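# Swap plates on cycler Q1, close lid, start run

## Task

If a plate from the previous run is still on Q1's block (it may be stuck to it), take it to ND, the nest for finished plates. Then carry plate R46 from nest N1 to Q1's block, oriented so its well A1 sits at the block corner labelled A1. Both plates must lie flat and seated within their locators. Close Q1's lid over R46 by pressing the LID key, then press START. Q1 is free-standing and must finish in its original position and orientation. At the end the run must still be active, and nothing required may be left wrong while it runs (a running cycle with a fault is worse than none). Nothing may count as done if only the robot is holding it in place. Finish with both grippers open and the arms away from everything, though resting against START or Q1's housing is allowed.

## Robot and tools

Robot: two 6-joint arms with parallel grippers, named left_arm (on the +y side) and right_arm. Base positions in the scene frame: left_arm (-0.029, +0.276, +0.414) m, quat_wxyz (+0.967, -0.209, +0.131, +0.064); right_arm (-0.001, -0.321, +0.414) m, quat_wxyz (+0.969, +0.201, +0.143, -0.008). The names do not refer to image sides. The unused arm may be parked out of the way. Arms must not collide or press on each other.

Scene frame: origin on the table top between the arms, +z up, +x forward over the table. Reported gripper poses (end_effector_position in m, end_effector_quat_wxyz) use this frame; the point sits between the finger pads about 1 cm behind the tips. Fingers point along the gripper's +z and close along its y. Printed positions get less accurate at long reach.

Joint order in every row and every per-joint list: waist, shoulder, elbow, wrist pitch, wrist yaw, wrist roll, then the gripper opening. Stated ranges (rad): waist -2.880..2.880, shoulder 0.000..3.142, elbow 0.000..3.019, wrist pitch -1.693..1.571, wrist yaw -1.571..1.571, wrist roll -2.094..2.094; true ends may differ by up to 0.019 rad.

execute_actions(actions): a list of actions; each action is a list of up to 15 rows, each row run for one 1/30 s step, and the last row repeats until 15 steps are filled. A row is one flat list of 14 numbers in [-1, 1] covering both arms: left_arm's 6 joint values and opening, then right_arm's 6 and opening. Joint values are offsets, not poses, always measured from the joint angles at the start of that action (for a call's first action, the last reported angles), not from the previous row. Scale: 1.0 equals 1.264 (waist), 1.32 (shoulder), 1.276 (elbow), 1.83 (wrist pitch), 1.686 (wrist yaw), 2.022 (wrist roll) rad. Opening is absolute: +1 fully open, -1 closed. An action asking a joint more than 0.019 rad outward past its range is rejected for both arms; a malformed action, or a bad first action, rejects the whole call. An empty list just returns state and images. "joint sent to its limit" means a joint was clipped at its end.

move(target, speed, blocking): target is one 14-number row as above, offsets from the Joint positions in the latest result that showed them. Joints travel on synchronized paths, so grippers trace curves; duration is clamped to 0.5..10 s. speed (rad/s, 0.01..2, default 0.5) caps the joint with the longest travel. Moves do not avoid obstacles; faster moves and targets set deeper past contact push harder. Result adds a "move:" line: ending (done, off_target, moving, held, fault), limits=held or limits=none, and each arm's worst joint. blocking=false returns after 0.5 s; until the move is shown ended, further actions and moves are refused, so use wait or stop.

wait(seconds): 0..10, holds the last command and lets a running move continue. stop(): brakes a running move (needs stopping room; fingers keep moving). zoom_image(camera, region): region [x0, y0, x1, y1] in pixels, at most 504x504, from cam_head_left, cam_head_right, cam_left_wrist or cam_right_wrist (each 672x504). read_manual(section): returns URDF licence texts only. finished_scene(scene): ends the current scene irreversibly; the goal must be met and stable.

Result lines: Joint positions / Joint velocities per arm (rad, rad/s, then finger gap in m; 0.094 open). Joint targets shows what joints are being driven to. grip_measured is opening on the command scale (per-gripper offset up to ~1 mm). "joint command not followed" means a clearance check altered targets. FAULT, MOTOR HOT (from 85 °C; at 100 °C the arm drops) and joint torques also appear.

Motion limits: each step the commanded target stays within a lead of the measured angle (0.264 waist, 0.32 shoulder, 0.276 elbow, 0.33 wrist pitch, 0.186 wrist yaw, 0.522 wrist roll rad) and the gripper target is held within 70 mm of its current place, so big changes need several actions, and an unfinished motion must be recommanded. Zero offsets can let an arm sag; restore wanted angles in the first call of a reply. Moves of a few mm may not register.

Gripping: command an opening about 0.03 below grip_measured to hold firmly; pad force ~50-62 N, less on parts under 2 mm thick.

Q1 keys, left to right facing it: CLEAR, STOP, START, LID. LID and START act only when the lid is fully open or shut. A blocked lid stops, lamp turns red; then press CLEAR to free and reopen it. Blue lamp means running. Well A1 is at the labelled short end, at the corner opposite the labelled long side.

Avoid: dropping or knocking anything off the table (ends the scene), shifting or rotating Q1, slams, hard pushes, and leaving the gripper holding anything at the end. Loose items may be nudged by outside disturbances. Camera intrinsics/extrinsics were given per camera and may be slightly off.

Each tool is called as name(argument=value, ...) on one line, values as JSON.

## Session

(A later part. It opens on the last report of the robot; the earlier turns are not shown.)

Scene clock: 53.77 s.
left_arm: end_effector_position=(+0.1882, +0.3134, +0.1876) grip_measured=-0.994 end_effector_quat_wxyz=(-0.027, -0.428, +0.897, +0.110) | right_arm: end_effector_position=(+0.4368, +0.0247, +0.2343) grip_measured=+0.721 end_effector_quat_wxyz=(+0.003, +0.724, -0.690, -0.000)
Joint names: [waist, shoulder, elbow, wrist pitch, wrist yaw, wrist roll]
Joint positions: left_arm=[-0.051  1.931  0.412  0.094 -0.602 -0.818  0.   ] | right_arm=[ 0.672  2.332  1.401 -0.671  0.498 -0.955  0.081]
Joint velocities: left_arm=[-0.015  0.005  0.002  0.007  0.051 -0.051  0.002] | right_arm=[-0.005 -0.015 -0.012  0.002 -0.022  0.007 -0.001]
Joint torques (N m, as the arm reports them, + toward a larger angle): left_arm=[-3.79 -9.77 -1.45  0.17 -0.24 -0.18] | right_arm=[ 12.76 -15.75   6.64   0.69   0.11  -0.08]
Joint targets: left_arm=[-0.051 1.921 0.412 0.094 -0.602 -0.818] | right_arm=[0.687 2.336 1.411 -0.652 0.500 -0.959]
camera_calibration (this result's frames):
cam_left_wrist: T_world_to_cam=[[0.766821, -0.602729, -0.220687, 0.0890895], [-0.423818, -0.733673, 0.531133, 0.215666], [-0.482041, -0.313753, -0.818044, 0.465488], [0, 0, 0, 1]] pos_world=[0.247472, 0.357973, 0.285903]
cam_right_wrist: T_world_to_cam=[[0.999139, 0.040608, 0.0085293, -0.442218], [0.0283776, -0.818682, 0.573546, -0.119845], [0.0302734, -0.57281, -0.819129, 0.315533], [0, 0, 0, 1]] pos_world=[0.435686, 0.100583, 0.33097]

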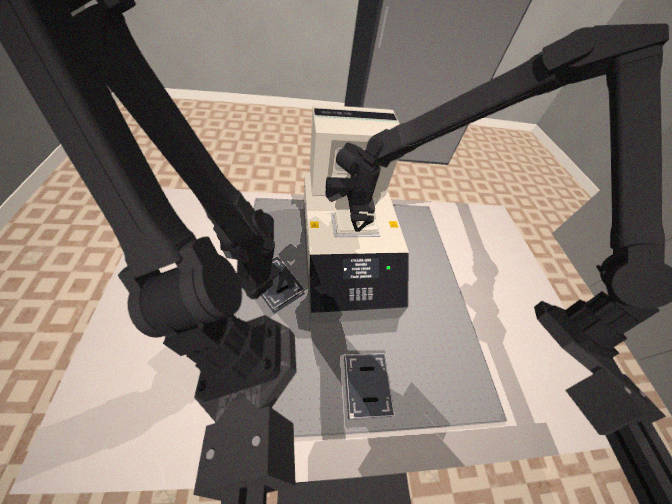

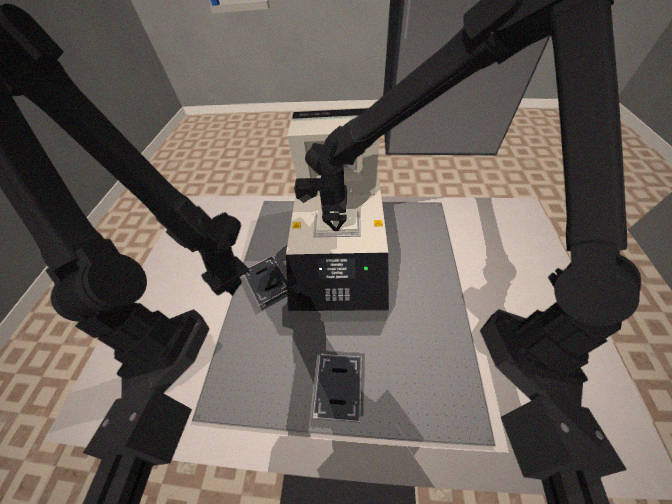

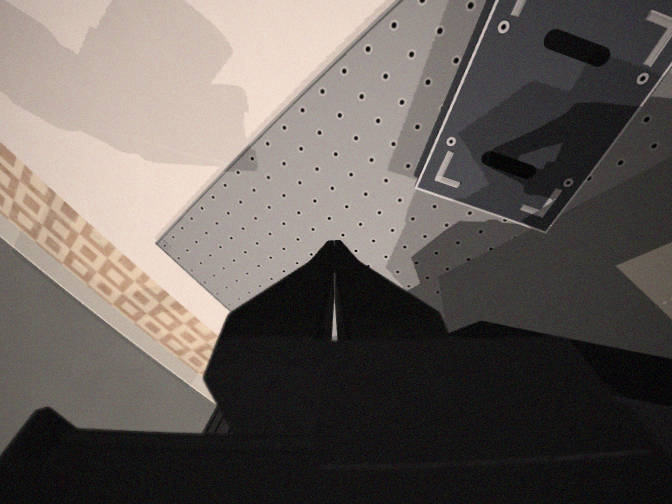

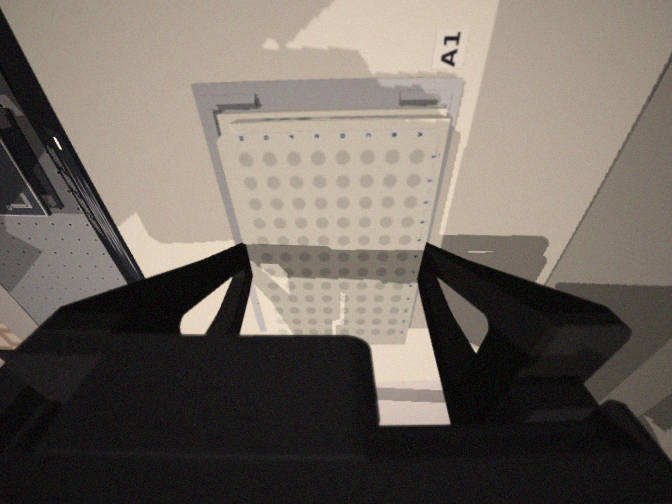

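execute_actions(actions=[[[0,-0.008,0,0,0,0,-1, 0.012,0.006,0.008,0.008,0.001,-0.002,0.685],[0,-0.008,0,0,0,0,-1, 0.012,0.008,0.008,0.008,0.001,-0.002,0.685],[0,-0.008,0,0,0,0,-1, 0.012,0.009,0.008,0.008,0.001,-0.002,0.685],[0,-0.008,0,0,0,0,-1, 0.012,0.009,0.008,0.008,0.001,-0.002,0.685],[0,-0.008,0,0,0,0,-1, 0.012,0.009,0.008,0.008,0.001,-0.002,0.685],[0,-0.008,0,0,0,0,-1, 0.012,0.008,0.008,0.008,0.001,-0.002,0.685],[0,-0.008,0,0,0,0,-1, 0.012,0.007,0.008,0.008,0.001,-0.002,0.685]]])

Scene clock: 55.20 s.
left_arm: end_effector_position=(+0.1882, +0.3134, +0.1876) grip_measured=-0.994 end_effector_quat_wxyz=(-0.027, -0.428, +0.897, +0.110) | right_arm: end_effector_position=(+0.4357, +0.0247, +0.2328) grip_measured=+0.721 end_effector_quat_wxyz=(+0.004, +0.724, -0.689, -0.000)
Joint names: [waist, shoulder, elbow, wrist pitch, wrist yaw, wrist roll]
Joint positions: left_arm=[-0.051  1.931  0.412  0.094 -0.602 -0.818  0.   ] | right_arm=[ 0.672  2.335  1.401 -0.671  0.498 -0.955  0.081]
Joint velocities: left_arm=[ 0.005 -0.005 -0.002  0.002 -0.066 -0.007 -0.001] | right_arm=[ 0.005  0.005 -0.002 -0.002  0.022  0.007 -0.002]
Joint torques (N m, as the arm reports them, + toward a larger angle): left_arm=[-3.86 -9.75 -1.44  0.16 -0.24 -0.19] | right_arm=[ 12.68 -15.22   6.58   0.57   0.06  -0.08]
Joint targets: left_arm=[-0.051 1.921 0.412 0.094 -0.602 -0.818] | right_arm=[0.687 2.341 1.411 -0.656 0.499 -0.959]
camera_calibration (this result's frames):
cam_left_wrist: T_world_to_cam=[[0.766821, -0.602729, -0.220687, 0.0890895], [-0.423818, -0.733673, 0.531133, 0.215666], [-0.482041, -0.313753, -0.818044, 0.465488], [0, 0, 0, 1]] pos_world=[0.247472, 0.357973, 0.285903]
cam_right_wrist: T_world_to_cam=[[0.999093, 0.0420807, 0.00656834, -0.440623], [0.0306523, -0.817521, 0.575082, -0.120345], [0.0295696, -0.574359, -0.818069, 0.314495], [0, 0, 0, 1]] pos_world=[0.434613, 0.10079, 0.329381]

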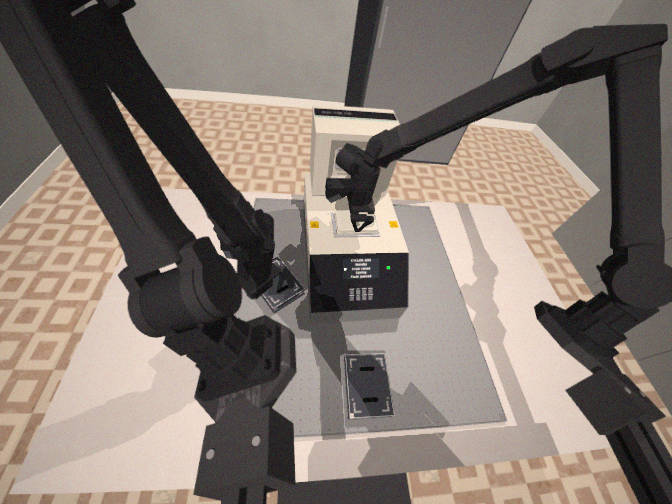

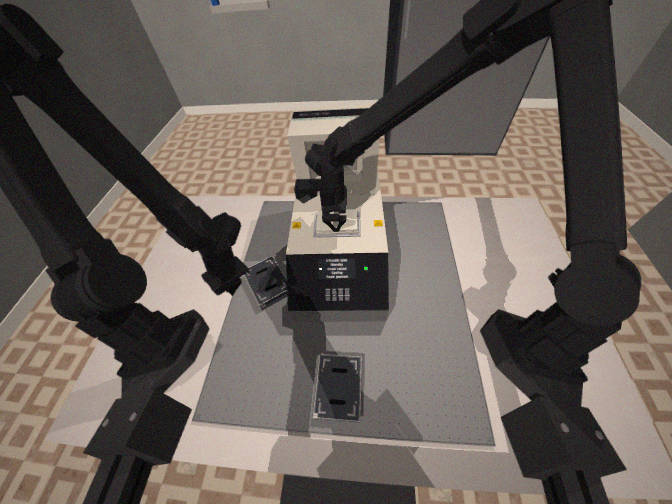

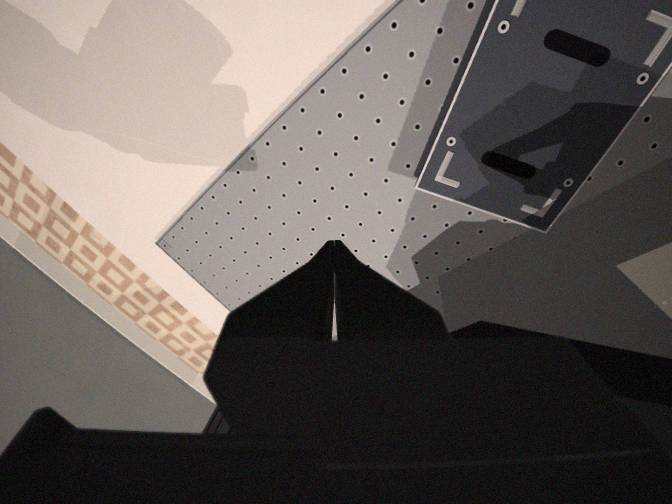

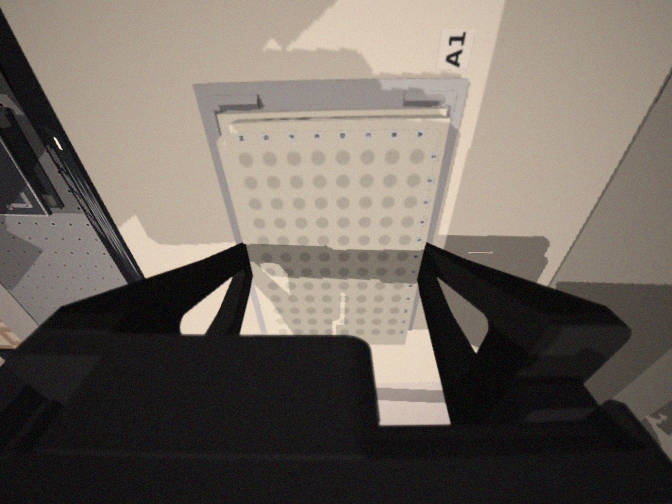

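zoom_image(camera="cam_right_wrist", region=[185, 65, 335, 165])

zoom_image(camera="cam_right_wrist", region=[335, 65, 485, 165])

zoom_image(camera="cam_head_left", region=[310, 195, 410, 255])

Region (185, 65, 335, 165) of cam_right_wrist's 672x504 image, scaled by 3.360, with more detail than that image has.

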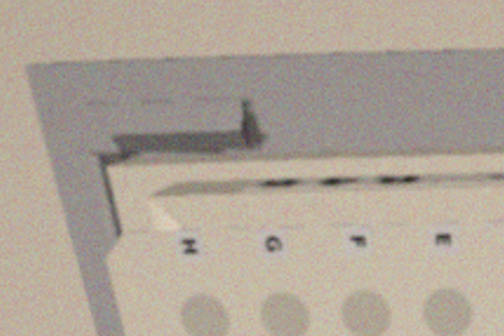

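Region (335, 65, 485, 165) of cam_right_wrist's 672x504 image, scaled by 3.360, with more detail than that image has.

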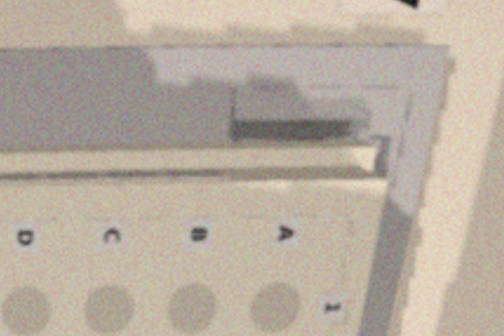

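Region (310, 195, 410, 255) of cam_head_left's 672x504 image, scaled by 5.040, with more detail than that image has; it fills the top 302 rows of this view, and the rest is white.

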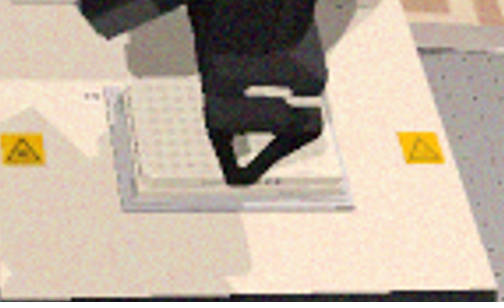

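execute_actions(actions=[[[0,-0.008,0,0,0,0,-1, 0.012,0.008,0.008,0.009,0.001,-0.002,0.685],[0,-0.008,0,0,0,0,-1, 0.012,0.009,0.008,0.010,0.001,-0.002,0.685],[0,-0.008,0,0,0,0,-1, 0.012,0.010,0.008,0.0104,0.0012,-0.002,0.685],[0,-0.008,0,0,0,0,-1, 0.012,0.011,0.008,0.011,0.0018,-0.002,0.685],[0,-0.008,0,0,0,0,-1, 0.012,0.0115,0.008,0.0116,0.0024,-0.002,0.685],[0,-0.008,0,0,0,0,-1, 0.012,0.012,0.008,0.0122,0.003,-0.002,0.685],[0,-0.008,0,0,0,0,-1, 0.012,0.012,0.008,0.0128,0.0037,-0.002,0.685],[0,-0.008,0,0,0,0,-1, 0.012,0.012,0.008,0.0134,0.0043,-0.002,0.685],[0,-0.008,0,0,0,0,-1, 0.012,0.012,0.008,0.014,0.005,-0.002,0.685],[0,-0.008,0,0,0,0,-1, 0.012,0.0115,0.008,0.0146,0.0056,-0.002,0.685],[0,-0.008,0,0,0,0,-1, 0.012,0.011,0.008,0.0152,0.0062,-0.002,0.685],[0,-0.008,0,0,0,0,-1, 0.012,0.0105,0.008,0.0155,0.0065,-0.002,0.685]]])

Scene clock: 57.37 s.
left_arm: end_effector_position=(+0.1882, +0.3134, +0.1876) grip_measured=-0.994 end_effector_quat_wxyz=(-0.027, -0.428, +0.897, +0.110) | right_arm: end_effector_position=(+0.4356, +0.0247, +0.2321) grip_measured=+0.721 end_effector_quat_wxyz=(+0.004, +0.724, -0.689, +0.001)
Joint names: [waist, shoulder, elbow, wrist pitch, wrist yaw, wrist roll]
Joint positions: left_arm=[-0.051  1.931  0.412  0.094 -0.602 -0.818  0.   ] | right_arm=[ 0.672  2.337  1.401 -0.669  0.5   -0.955  0.081]
Joint velocities: left_arm=[-0.015 -0.005 -0.007 -0.002  0.081  0.051 -0.001] | right_arm=[-0.015 -0.005 -0.002 -0.007  0.051  0.007  0.   ]
Joint torques (N m, as the arm reports them, + toward a larger angle): left_arm=[-3.83 -9.77 -1.44  0.15 -0.24 -0.19] | right_arm=[ 12.63 -14.75   6.57   0.97   0.38  -0.08]
Joint targets: left_arm=[-0.051 1.921 0.412 0.094 -0.602 -0.818] | right_arm=[0.687 2.349 1.411 -0.642 0.509 -0.959]
camera_calibration (this result's frames):
cam_left_wrist: T_world_to_cam=[[0.766821, -0.602729, -0.220687, 0.0890895], [-0.423818, -0.733673, 0.531133, 0.215666], [-0.482041, -0.313753, -0.818044, 0.465488], [0, 0, 0, 1]] pos_world=[0.247472, 0.357973, 0.285903]
cam_right_wrist: T_world_to_cam=[[0.999087, 0.0419288, 0.00817691, -0.440972], [0.0295529, -0.816608, 0.576436, -0.119794], [0.0308466, -0.575668, -0.817101, 0.313148], [0, 0, 0, 1]] pos_world=[0.43445, 0.100935, 0.328533]

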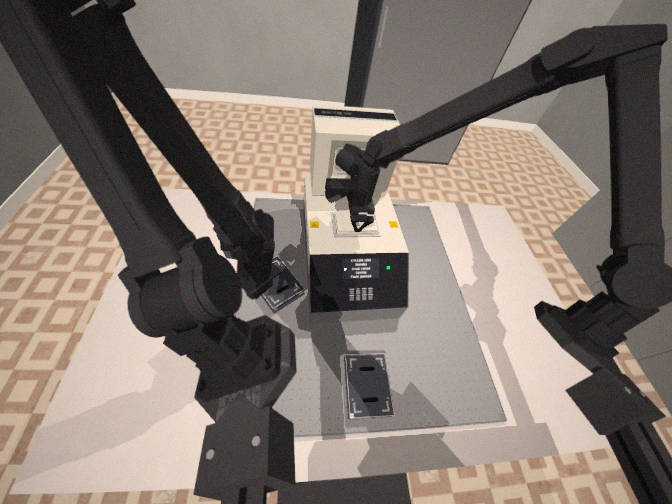

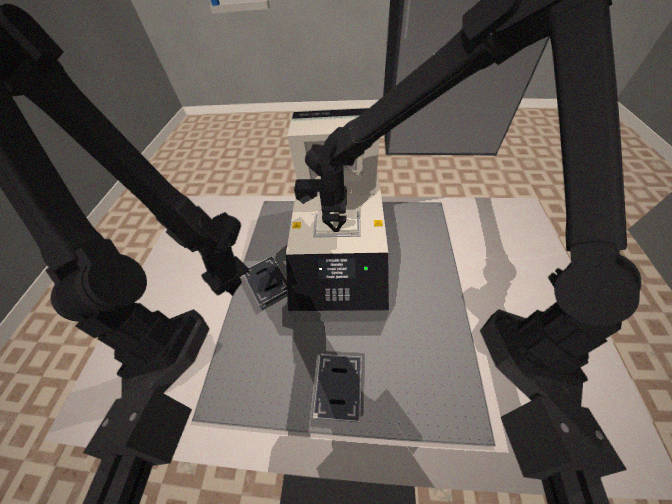

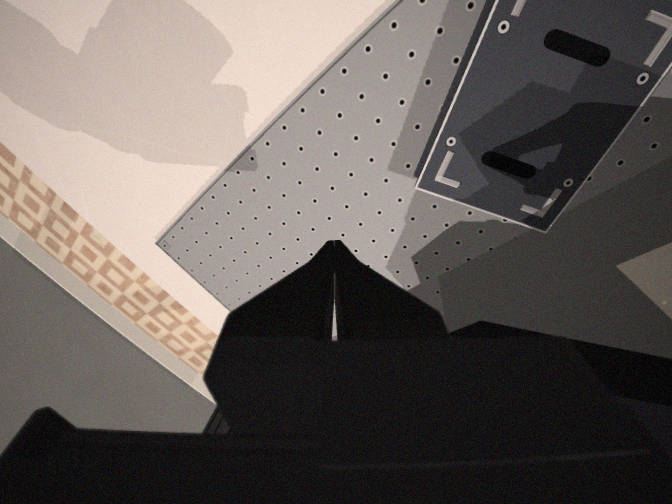

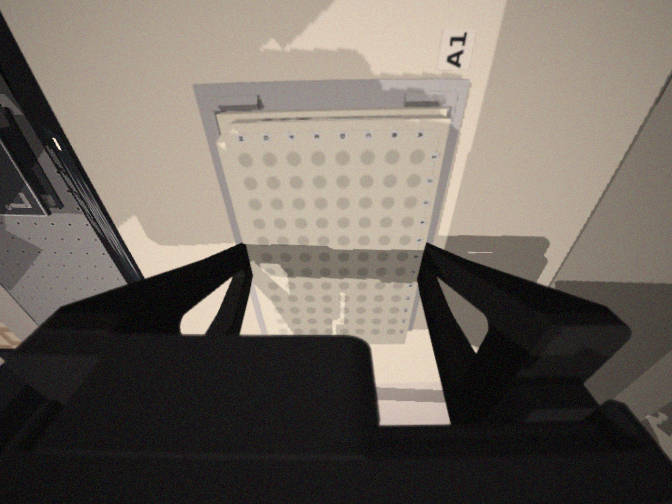

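execute_actions(actions=[[[-0.003,-0.004,0.001,0.002,-0.001,0.001,-1, 0.012,0.002,0.008,0.003,0,-0.002,0.685],[-0.013,0.006,0.003,0.006,-0.002,0.002,-1, 0.012,0.0,0.008,0,0,-0.002,0.8],[-0.028,0.018,0.007,0.013,-0.005,0.005,-1, 0.012,-0.002,0.008,0,0,-0.002,1],[-0.047,0.029,0.011,0.021,-0.009,0.009,-1, 0.012,-0.003,0.008,0,0,-0.002,1],[-0.070,0.044,0.017,0.032,-0.013,0.013,-1, 0.012,-0.003,0.008,0,0,-0.002,1],[-0.095,0.059,0.023,0.043,-0.017,0.018,-1, 0.014,-0.005,0.008,-0.002,0,-0.002,1],[-0.122,0.075,0.029,0.055,-0.022,0.023,-1, 0.018,-0.008,0.008,-0.005,0,-0.002,1],[-0.149,0.092,0.036,0.067,-0.027,0.028,-1, 0.0222,-0.0114,0.008,-0.0087,0,-0.002,1],[-0.175,0.109,0.042,0.079,-0.032,0.032,-1, 0.0245,-0.0164,0.008,-0.012,0,-0.002,1],[-0.200,0.124,0.048,0.090,-0.036,0.037,-1, 0.0281,-0.024,0.008,-0.017,0,-0.002,1],[-0.223,0.138,0.053,0.100,-0.041,0.041,-1, 0.0321,-0.0325,0.008,-0.0235,0,-0.002,1],[-0.242,0.150,0.058,0.109,-0.044,0.045,-1, 0.0364,-0.0416,0.008,-0.031,0,-0.002,1],[-0.257,0.159,0.062,0.116,-0.047,0.048,-1, 0.0404,-0.0502,0.008,-0.038,0,-0.002,1],[-0.267,0.166,0.064,0.120,-0.049,0.049,-1, 0.0435,-0.0567,0.008,-0.044,0,-0.002,1],[-0.271,0.168,0.065,0.122,-0.049,0.050,-1, 0.0459,-0.0617,0.008,-0.0489,0,-0.002,1]]])

wait(seconds=0.4)

Scene clock: 60.73 s.
left_arm: end_effector_position=(+0.2383, +0.2165, +0.1812) grip_measured=-0.994 end_effector_quat_wxyz=(+0.077, -0.286, +0.953, +0.071) | right_arm: end_effector_position=(+0.4300, +0.0223, +0.2444) grip_measured=+1.000 end_effector_quat_wxyz=(+0.017, +0.734, -0.679, -0.001)
Joint names: [waist, shoulder, elbow, wrist pitch, wrist yaw, wrist roll]
Joint positions: left_arm=[-0.38   2.131  0.492  0.285 -0.678 -0.751  0.   ] | right_arm=[ 0.685  2.318  1.401 -0.723  0.499 -0.955  0.094]
Joint velocities: left_arm=[-0.552  0.317  0.085  0.271 -0.081  0.139 -0.001] | right_arm=[ 0.132 -0.239 -0.017 -0.33   0.007 -0.081  0.   ]
Joint torques (N m, as the arm reports them, + toward a larger angle): left_arm=[-3.25 -9.9  -0.95  0.83 -0.5  -0.08] | right_arm=[ 14.63 -19.34   6.63  -0.32   0.05  -0.08]
Joint targets: left_arm=[-0.394 2.153 0.495 0.318 -0.685 -0.717] | right_arm=[0.730 2.255 1.411 -0.758 0.500 -0.959]
camera_calibration (this result's frames):
cam_left_wrist: T_world_to_cam=[[0.562303, -0.822058, -0.0896461, 0.0633476], [-0.727094, -0.543139, 0.419922, 0.220379], [-0.39389, -0.170942, -0.903122, 0.417499], [0, 0, 0, 1]] pos_world=[0.289065, 0.24314, 0.290189]
cam_right_wrist: T_world_to_cam=[[0.997423, 0.0705047, -0.0132916, -0.429978], [0.0648325, -0.806353, 0.58787, -0.146879], [0.0307299, -0.587217, -0.808846, 0.320277], [0, 0, 0, 1]] pos_world=[0.42855, 0.0999518, 0.339685]

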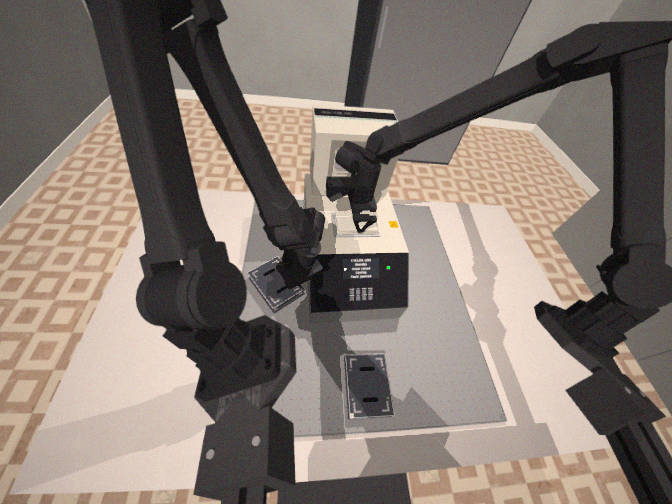

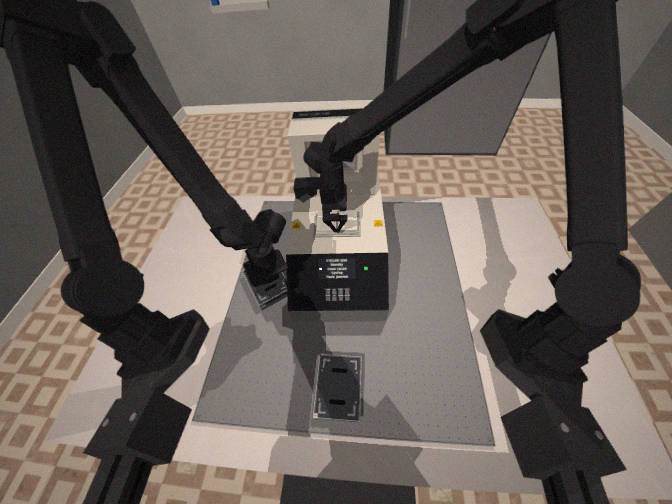

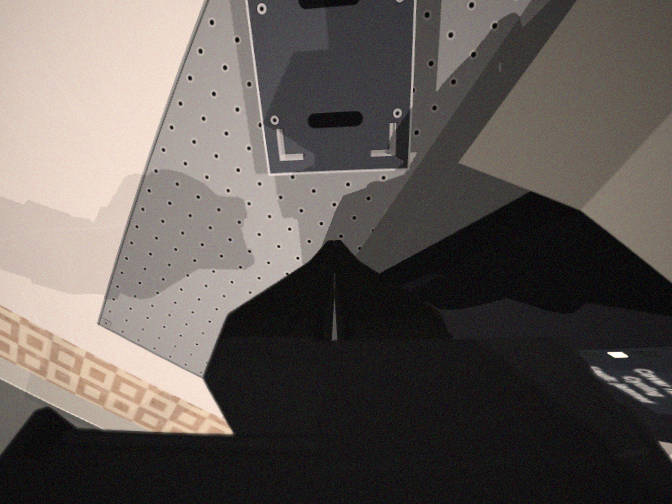

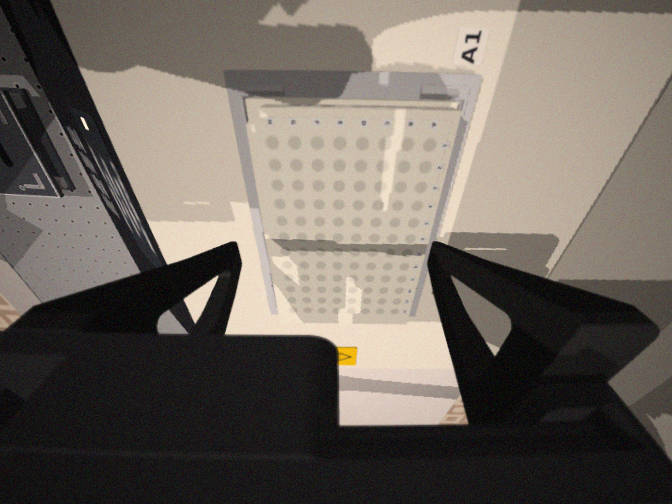

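Scene clock: 61.13 s.
left_arm: end_effector_position=(+0.2381, +0.2098, +0.1811) grip_measured=-0.994 end_effector_quat_wxyz=(+0.081, -0.268, +0.958, +0.069) | right_arm: end_effector_position=(+0.4390, +0.0291, +0.2762) grip_measured=+1.000 end_effector_quat_wxyz=(-0.003, +0.737, -0.676, +0.002)
Joint names: [waist, shoulder, elbow, wrist pitch, wrist yaw, wrist roll]
Joint positions: left_arm=[-0.401  2.146  0.493  0.299 -0.682 -0.73   0.   ] | right_arm=[ 0.711  2.266  1.401 -0.743  0.499 -0.955  0.094]
Joint velocities: left_arm=[ 0.005  0.015  0.012  0.007 -0.037  0.007 -0.   ] | right_arm=[-0.005 -0.005 -0.027 -0.022  0.022 -0.007  0.   ]
Joint torques (N m, as the arm reports them, + toward a larger angle): left_arm=[-4.55 -9.21 -0.81  1.25 -0.37 -0.08] | right_arm=[ 12.54 -16.45   7.21  -0.32   0.04  -0.08]
Joint targets: left_arm=[-0.394 2.153 0.495 0.318 -0.685 -0.717] | right_arm=[0.729 2.255 1.411 -0.758 0.500 -0.959]
wait: 0.40 s; no rest
camera_calibration (this result's frames):
cam_left_wrist: T_world_to_cam=[[0.531173, -0.8428, -0.0868517, 0.0692004], [-0.750107, -0.515449, 0.41431, 0.217345], [-0.393948, -0.154922, -0.905983, 0.413337], [0, 0, 0, 1]] pos_world=[0.289108, 0.234387, 0.290438]
cam_right_wrist: T_world_to_cam=[[0.996694, 0.0785731, 0.0206719, -0.448344], [0.052876, -0.820485, 0.569217, -0.149803], [0.0616861, -0.566242, -0.821927, 0.339113], [0, 0, 0, 1]] pos_world=[0.433865, 0.104337, 0.373265]

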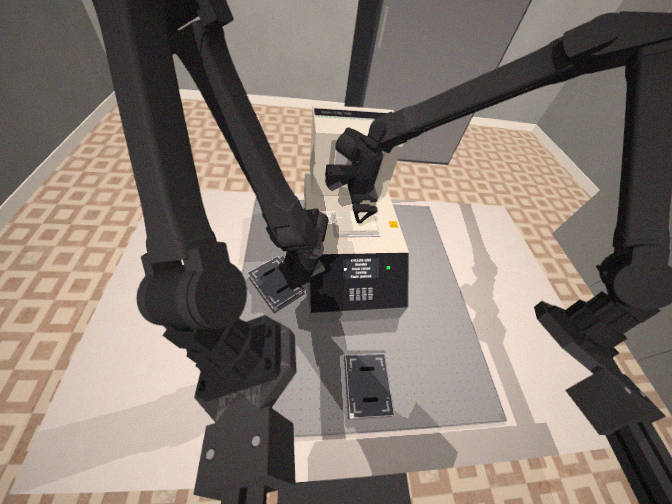

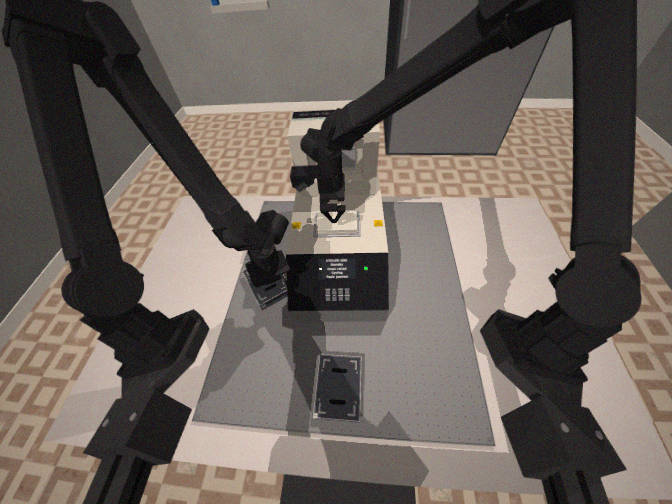

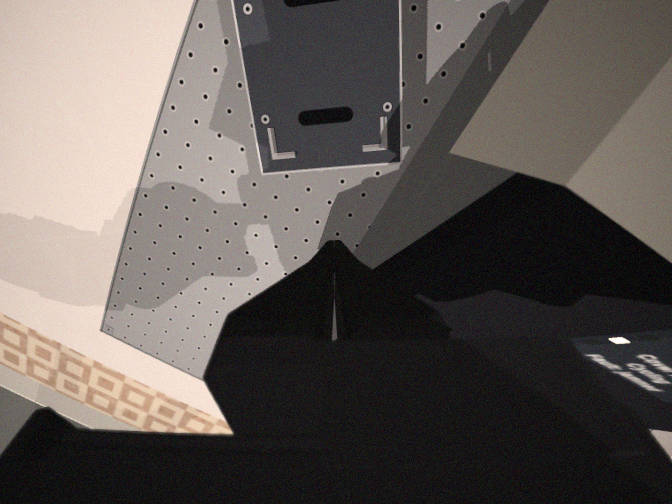

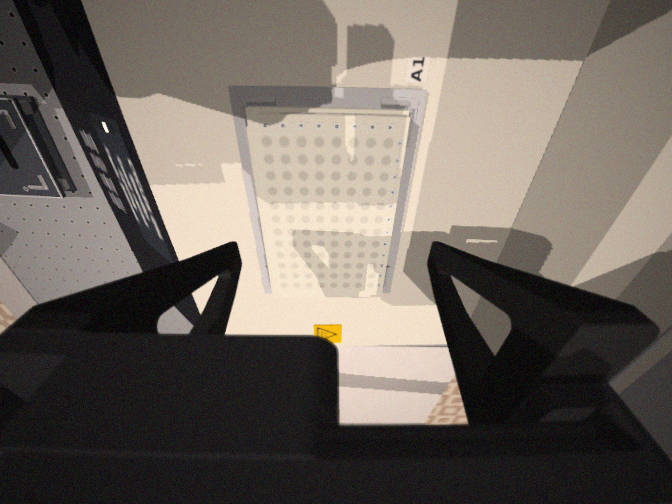

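zoom_image(camera="cam_right_wrist", region=[215, 70, 445, 310])

zoom_image(camera="cam_head_right", region=[295, 195, 385, 250])

Region (215, 70, 445, 310) of cam_right_wrist's 672x504 image, scaled by 2.100, with more detail than that image has; it fills the left 483 columns of this view, and the rest is white.

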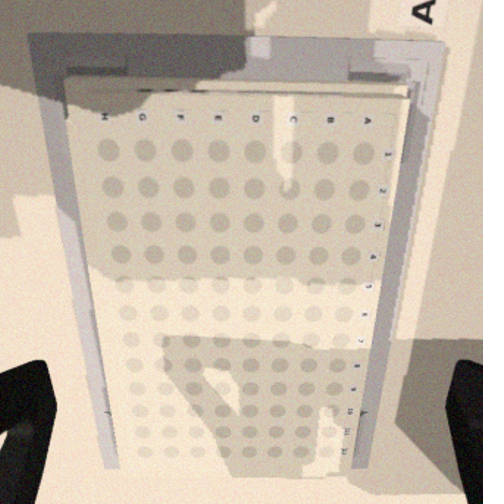

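Region (295, 195, 385, 250) of cam_head_right's 672x504 image, scaled by 5.600, with more detail than that image has.

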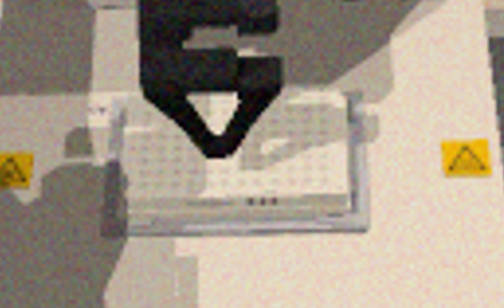

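zoom_image(camera="cam_right_wrist", region=[220, 78, 440, 140])

zoom_image(camera="cam_right_wrist", region=[250, 240, 410, 310])

Region (220, 78, 440, 140) of cam_right_wrist's 672x504 image, scaled by 2.291, with more detail than that image has; it fills the top 142 rows of this view, and the rest is white.

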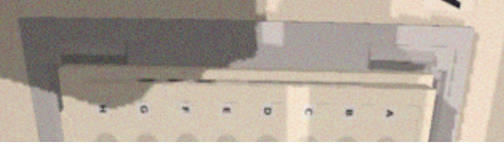

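Region (250, 240, 410, 310) of cam_right_wrist's 672x504 image, scaled by 3.150, with more detail than that image has; it fills the top 220 rows of this view, and the rest is white.

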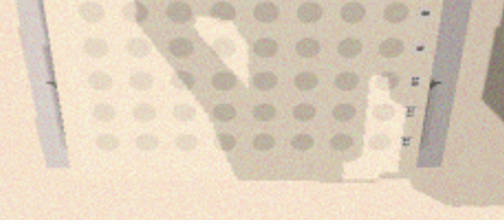

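execute_actions(actions=[[[-0.005,0.003,0.001,0.012,-0.001,0.007,-1, 0.0085,-0.025,0.0034,0.002,0,0,1],[-0.019,0.012,0.005,0.019,-0.004,0.010,-1, -0.0014,-0.040,-0.0097,0.006,-0.002,0,1],[-0.041,0.026,0.011,0.030,-0.008,0.015,-1, -0.0166,-0.059,-0.030,0.0135,-0.004,0,1],[-0.070,0.044,0.018,0.044,-0.013,0.020,-1, -0.0362,-0.082,-0.056,0.023,-0.007,0,1],[-0.103,0.066,0.027,0.060,-0.019,0.027,-1, -0.0592,-0.107,-0.0865,0.034,-0.010,0,1],[-0.140,0.089,0.036,0.078,-0.026,0.035,-1, -0.0848,-0.1335,-0.1205,0.046,-0.013,0,1],[-0.180,0.114,0.046,0.097,-0.033,0.043,-1, -0.1118,-0.1605,-0.156,0.0585,-0.017,0,1],[-0.219,0.139,0.057,0.116,-0.041,0.051,-1, -0.1393,-0.187,-0.193,0.0715,-0.021,0,1],[-0.259,0.164,0.067,0.135,-0.048,0.059,-1, -0.1662,-0.212,-0.2285,0.084,-0.025,0,1],[-0.296,0.187,0.076,0.153,-0.055,0.067,-1, -0.1918,-0.2346,-0.2625,0.096,-0.028,0,1],[-0.329,0.209,0.085,0.169,-0.061,0.074,-1, -0.2148,-0.254,-0.293,0.107,-0.031,0,1],[-0.358,0.227,0.092,0.183,-0.066,0.079,-1, -0.2344,-0.269,-0.319,0.1165,-0.034,0,1],[-0.379,0.241,0.098,0.194,-0.070,0.084,-1, -0.2495,-0.278,-0.339,0.124,-0.036,0,1],[-0.394,0.250,0.102,0.200,-0.073,0.087,-1, -0.2594,-0.282,-0.352,0.128,-0.0375,0,1],[-0.399,0.253,0.103,0.203,-0.074,0.088,-1, -0.263,-0.282,-0.357,0.13,-0.038,0,1]]])

Scene clock: 65.77 s.
left_arm: end_effector_position=(+0.2398, +0.0345, +0.1960) grip_measured=-0.994 end_effector_quat_wxyz=(+0.255, -0.057, +0.965, -0.014) | right_arm: end_effector_position=(+0.4241, -0.1555, +0.2713) grip_measured=+1.000 end_effector_quat_wxyz=(-0.000, -0.624, +0.781, +0.024)
Joint names: [waist, shoulder, elbow, wrist pitch, wrist yaw, wrist roll]
Joint positions: left_arm=[-0.897  2.454  0.626  0.625 -0.797 -0.603  0.   ] | right_arm=[ 0.431  1.929  0.996 -0.548  0.441 -0.955  0.094]
Joint velocities: left_arm=[-0.933  0.513  0.081  0.369 -0.007  0.3   -0.   ] | right_arm=[-1.197 -0.786 -0.911  0.393 -0.022 -0.022  0.   ]
Joint torques (N m, as the arm reports them, + toward a larger angle): left_arm=[ -2.58 -12.31  -0.35   1.65  -0.6   -0.08] | right_arm=[ 10.43 -11.49   5.49   0.57  -0.33  -0.04]
Joint targets: left_arm=[-0.905 2.480 0.625 0.670 -0.807 -0.553] | right_arm=[0.379 1.894 0.946 -0.505 0.435 -0.955]
camera_calibration (this result's frames):
cam_left_wrist: T_world_to_cam=[[0.109687, -0.992172, 0.0596936, -0.000580709], [-0.988456, -0.102567, 0.111514, 0.224308], [-0.104518, -0.071236, -0.991968, 0.344914], [0, 0, 0, 1]] pos_world=[0.257832, 0.0470008, 0.317165]
cam_right_wrist: T_world_to_cam=[[0.973596, -0.22686, -0.0254224, -0.444101], [-0.176625, -0.819159, 0.545694, -0.193739], [-0.144621, -0.526795, -0.837599, 0.329352], [0, 0, 0, 1]] pos_world=[0.445787, -0.0859508, 0.370297]

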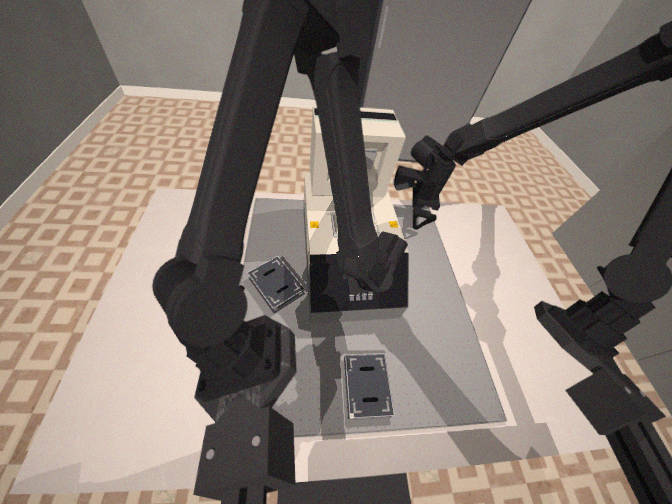

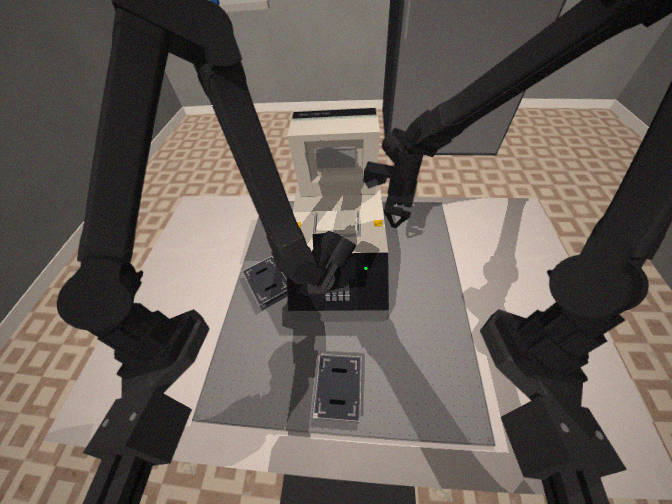

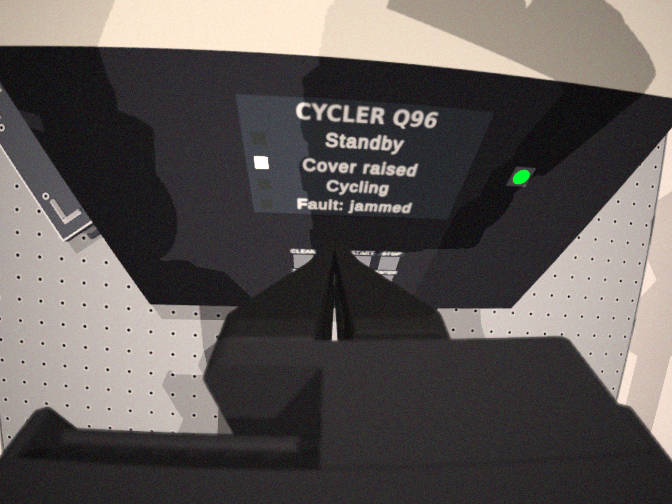

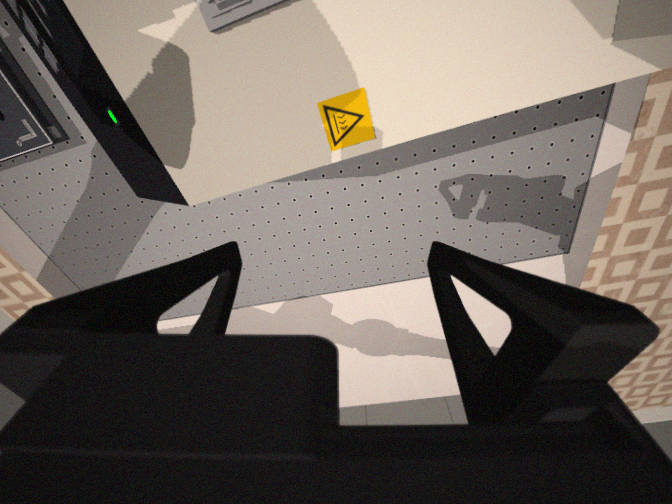

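zoom_image(camera="cam_head_right", region=[295, 195, 385, 250])

execute_actions(actions=[])

Region (295, 195, 385, 250) of cam_head_right's 672x504 image, scaled by 5.600, with more detail than that image has.

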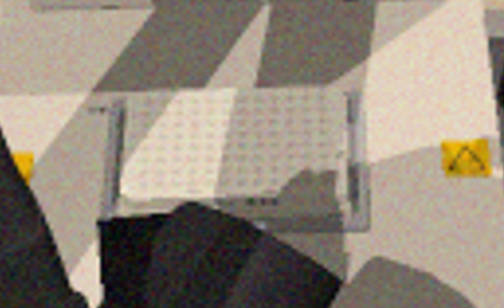

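Scene clock: 65.93 s.
left_arm: end_effector_position=(+0.2296, +0.0273, +0.1950) grip_measured=-0.994 end_effector_quat_wxyz=(+0.260, -0.028, +0.965, -0.014) | right_arm: end_effector_position=(+0.4173, -0.2030, +0.2578) grip_measured=+1.000 end_effector_quat_wxyz=(-0.019, -0.589, +0.807, +0.025)
Joint names: [waist, shoulder, elbow, wrist pitch, wrist yaw, wrist roll]
Joint positions: left_arm=[-0.931  2.48   0.626  0.643 -0.803 -0.576  0.   ] | right_arm=[ 0.334  1.889  0.944 -0.529  0.441 -0.955  0.094]
Joint velocities: left_arm=[ 0.19  -0.005  0.007  0.09  -0.081  0.081 -0.001] | right_arm=[-0.005  0.044 -0.022  0.061 -0.037  0.007  0.   ]
Joint torques (N m, as the arm reports them, + toward a larger angle): left_arm=[ -4.48 -11.99   0.09   1.78  -0.37  -0.07] | right_arm=[ 12.28 -11.65   4.6    0.59  -0.27  -0.05]
Joint targets: left_arm=[-0.906 2.480 0.625 0.670 -0.807 -0.552] | right_arm=[0.379 1.894 0.946 -0.505 0.435 -0.955]
camera_calibration (this result's frames):
cam_left_wrist: T_world_to_cam=[[0.0544997, -0.997515, 0.0446603, 0.00917602], [-0.99389, -0.0498939, 0.0984506, 0.216013], [-0.0959777, -0.049753, -0.994139, 0.340198], [0, 0, 0, 1]] pos_world=[0.246845, 0.0368568, 0.316528]
cam_right_wrist: T_world_to_cam=[[0.948843, -0.311748, -0.0500971, -0.449131], [-0.228612, -0.787731, 0.572029, -0.205297], [-0.217792, -0.531313, -0.818702, 0.316827], [0, 0, 0, 1]] pos_world=[0.448224, -0.133401, 0.354322]

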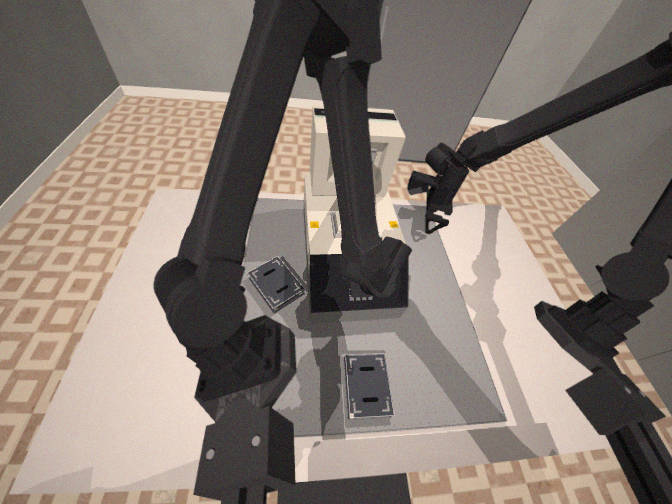

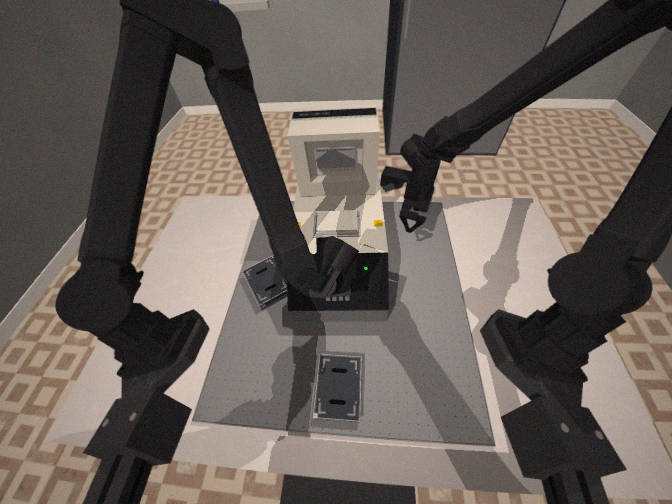

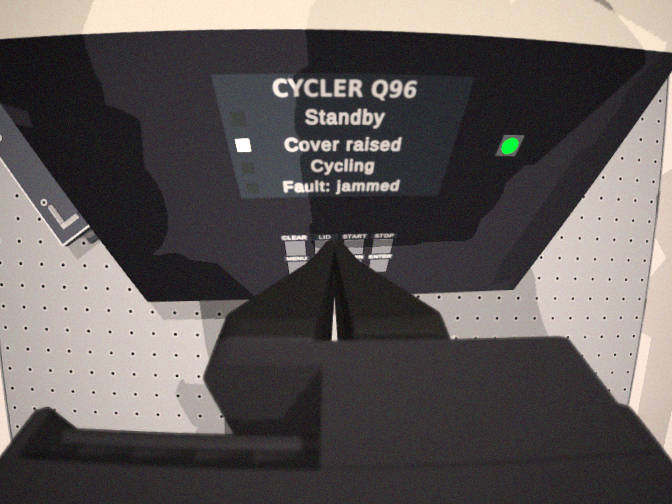

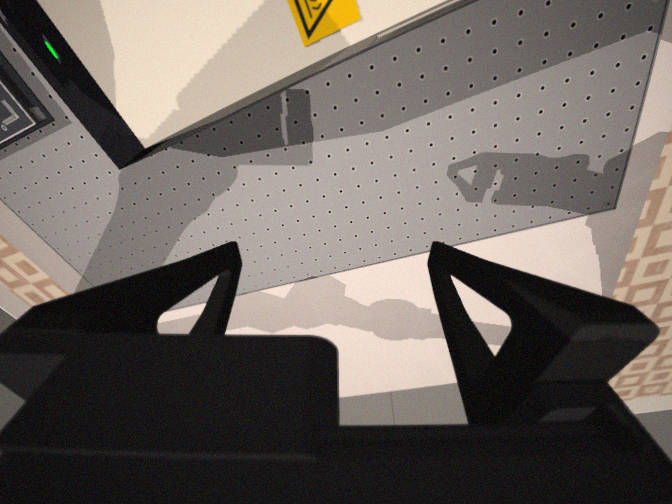

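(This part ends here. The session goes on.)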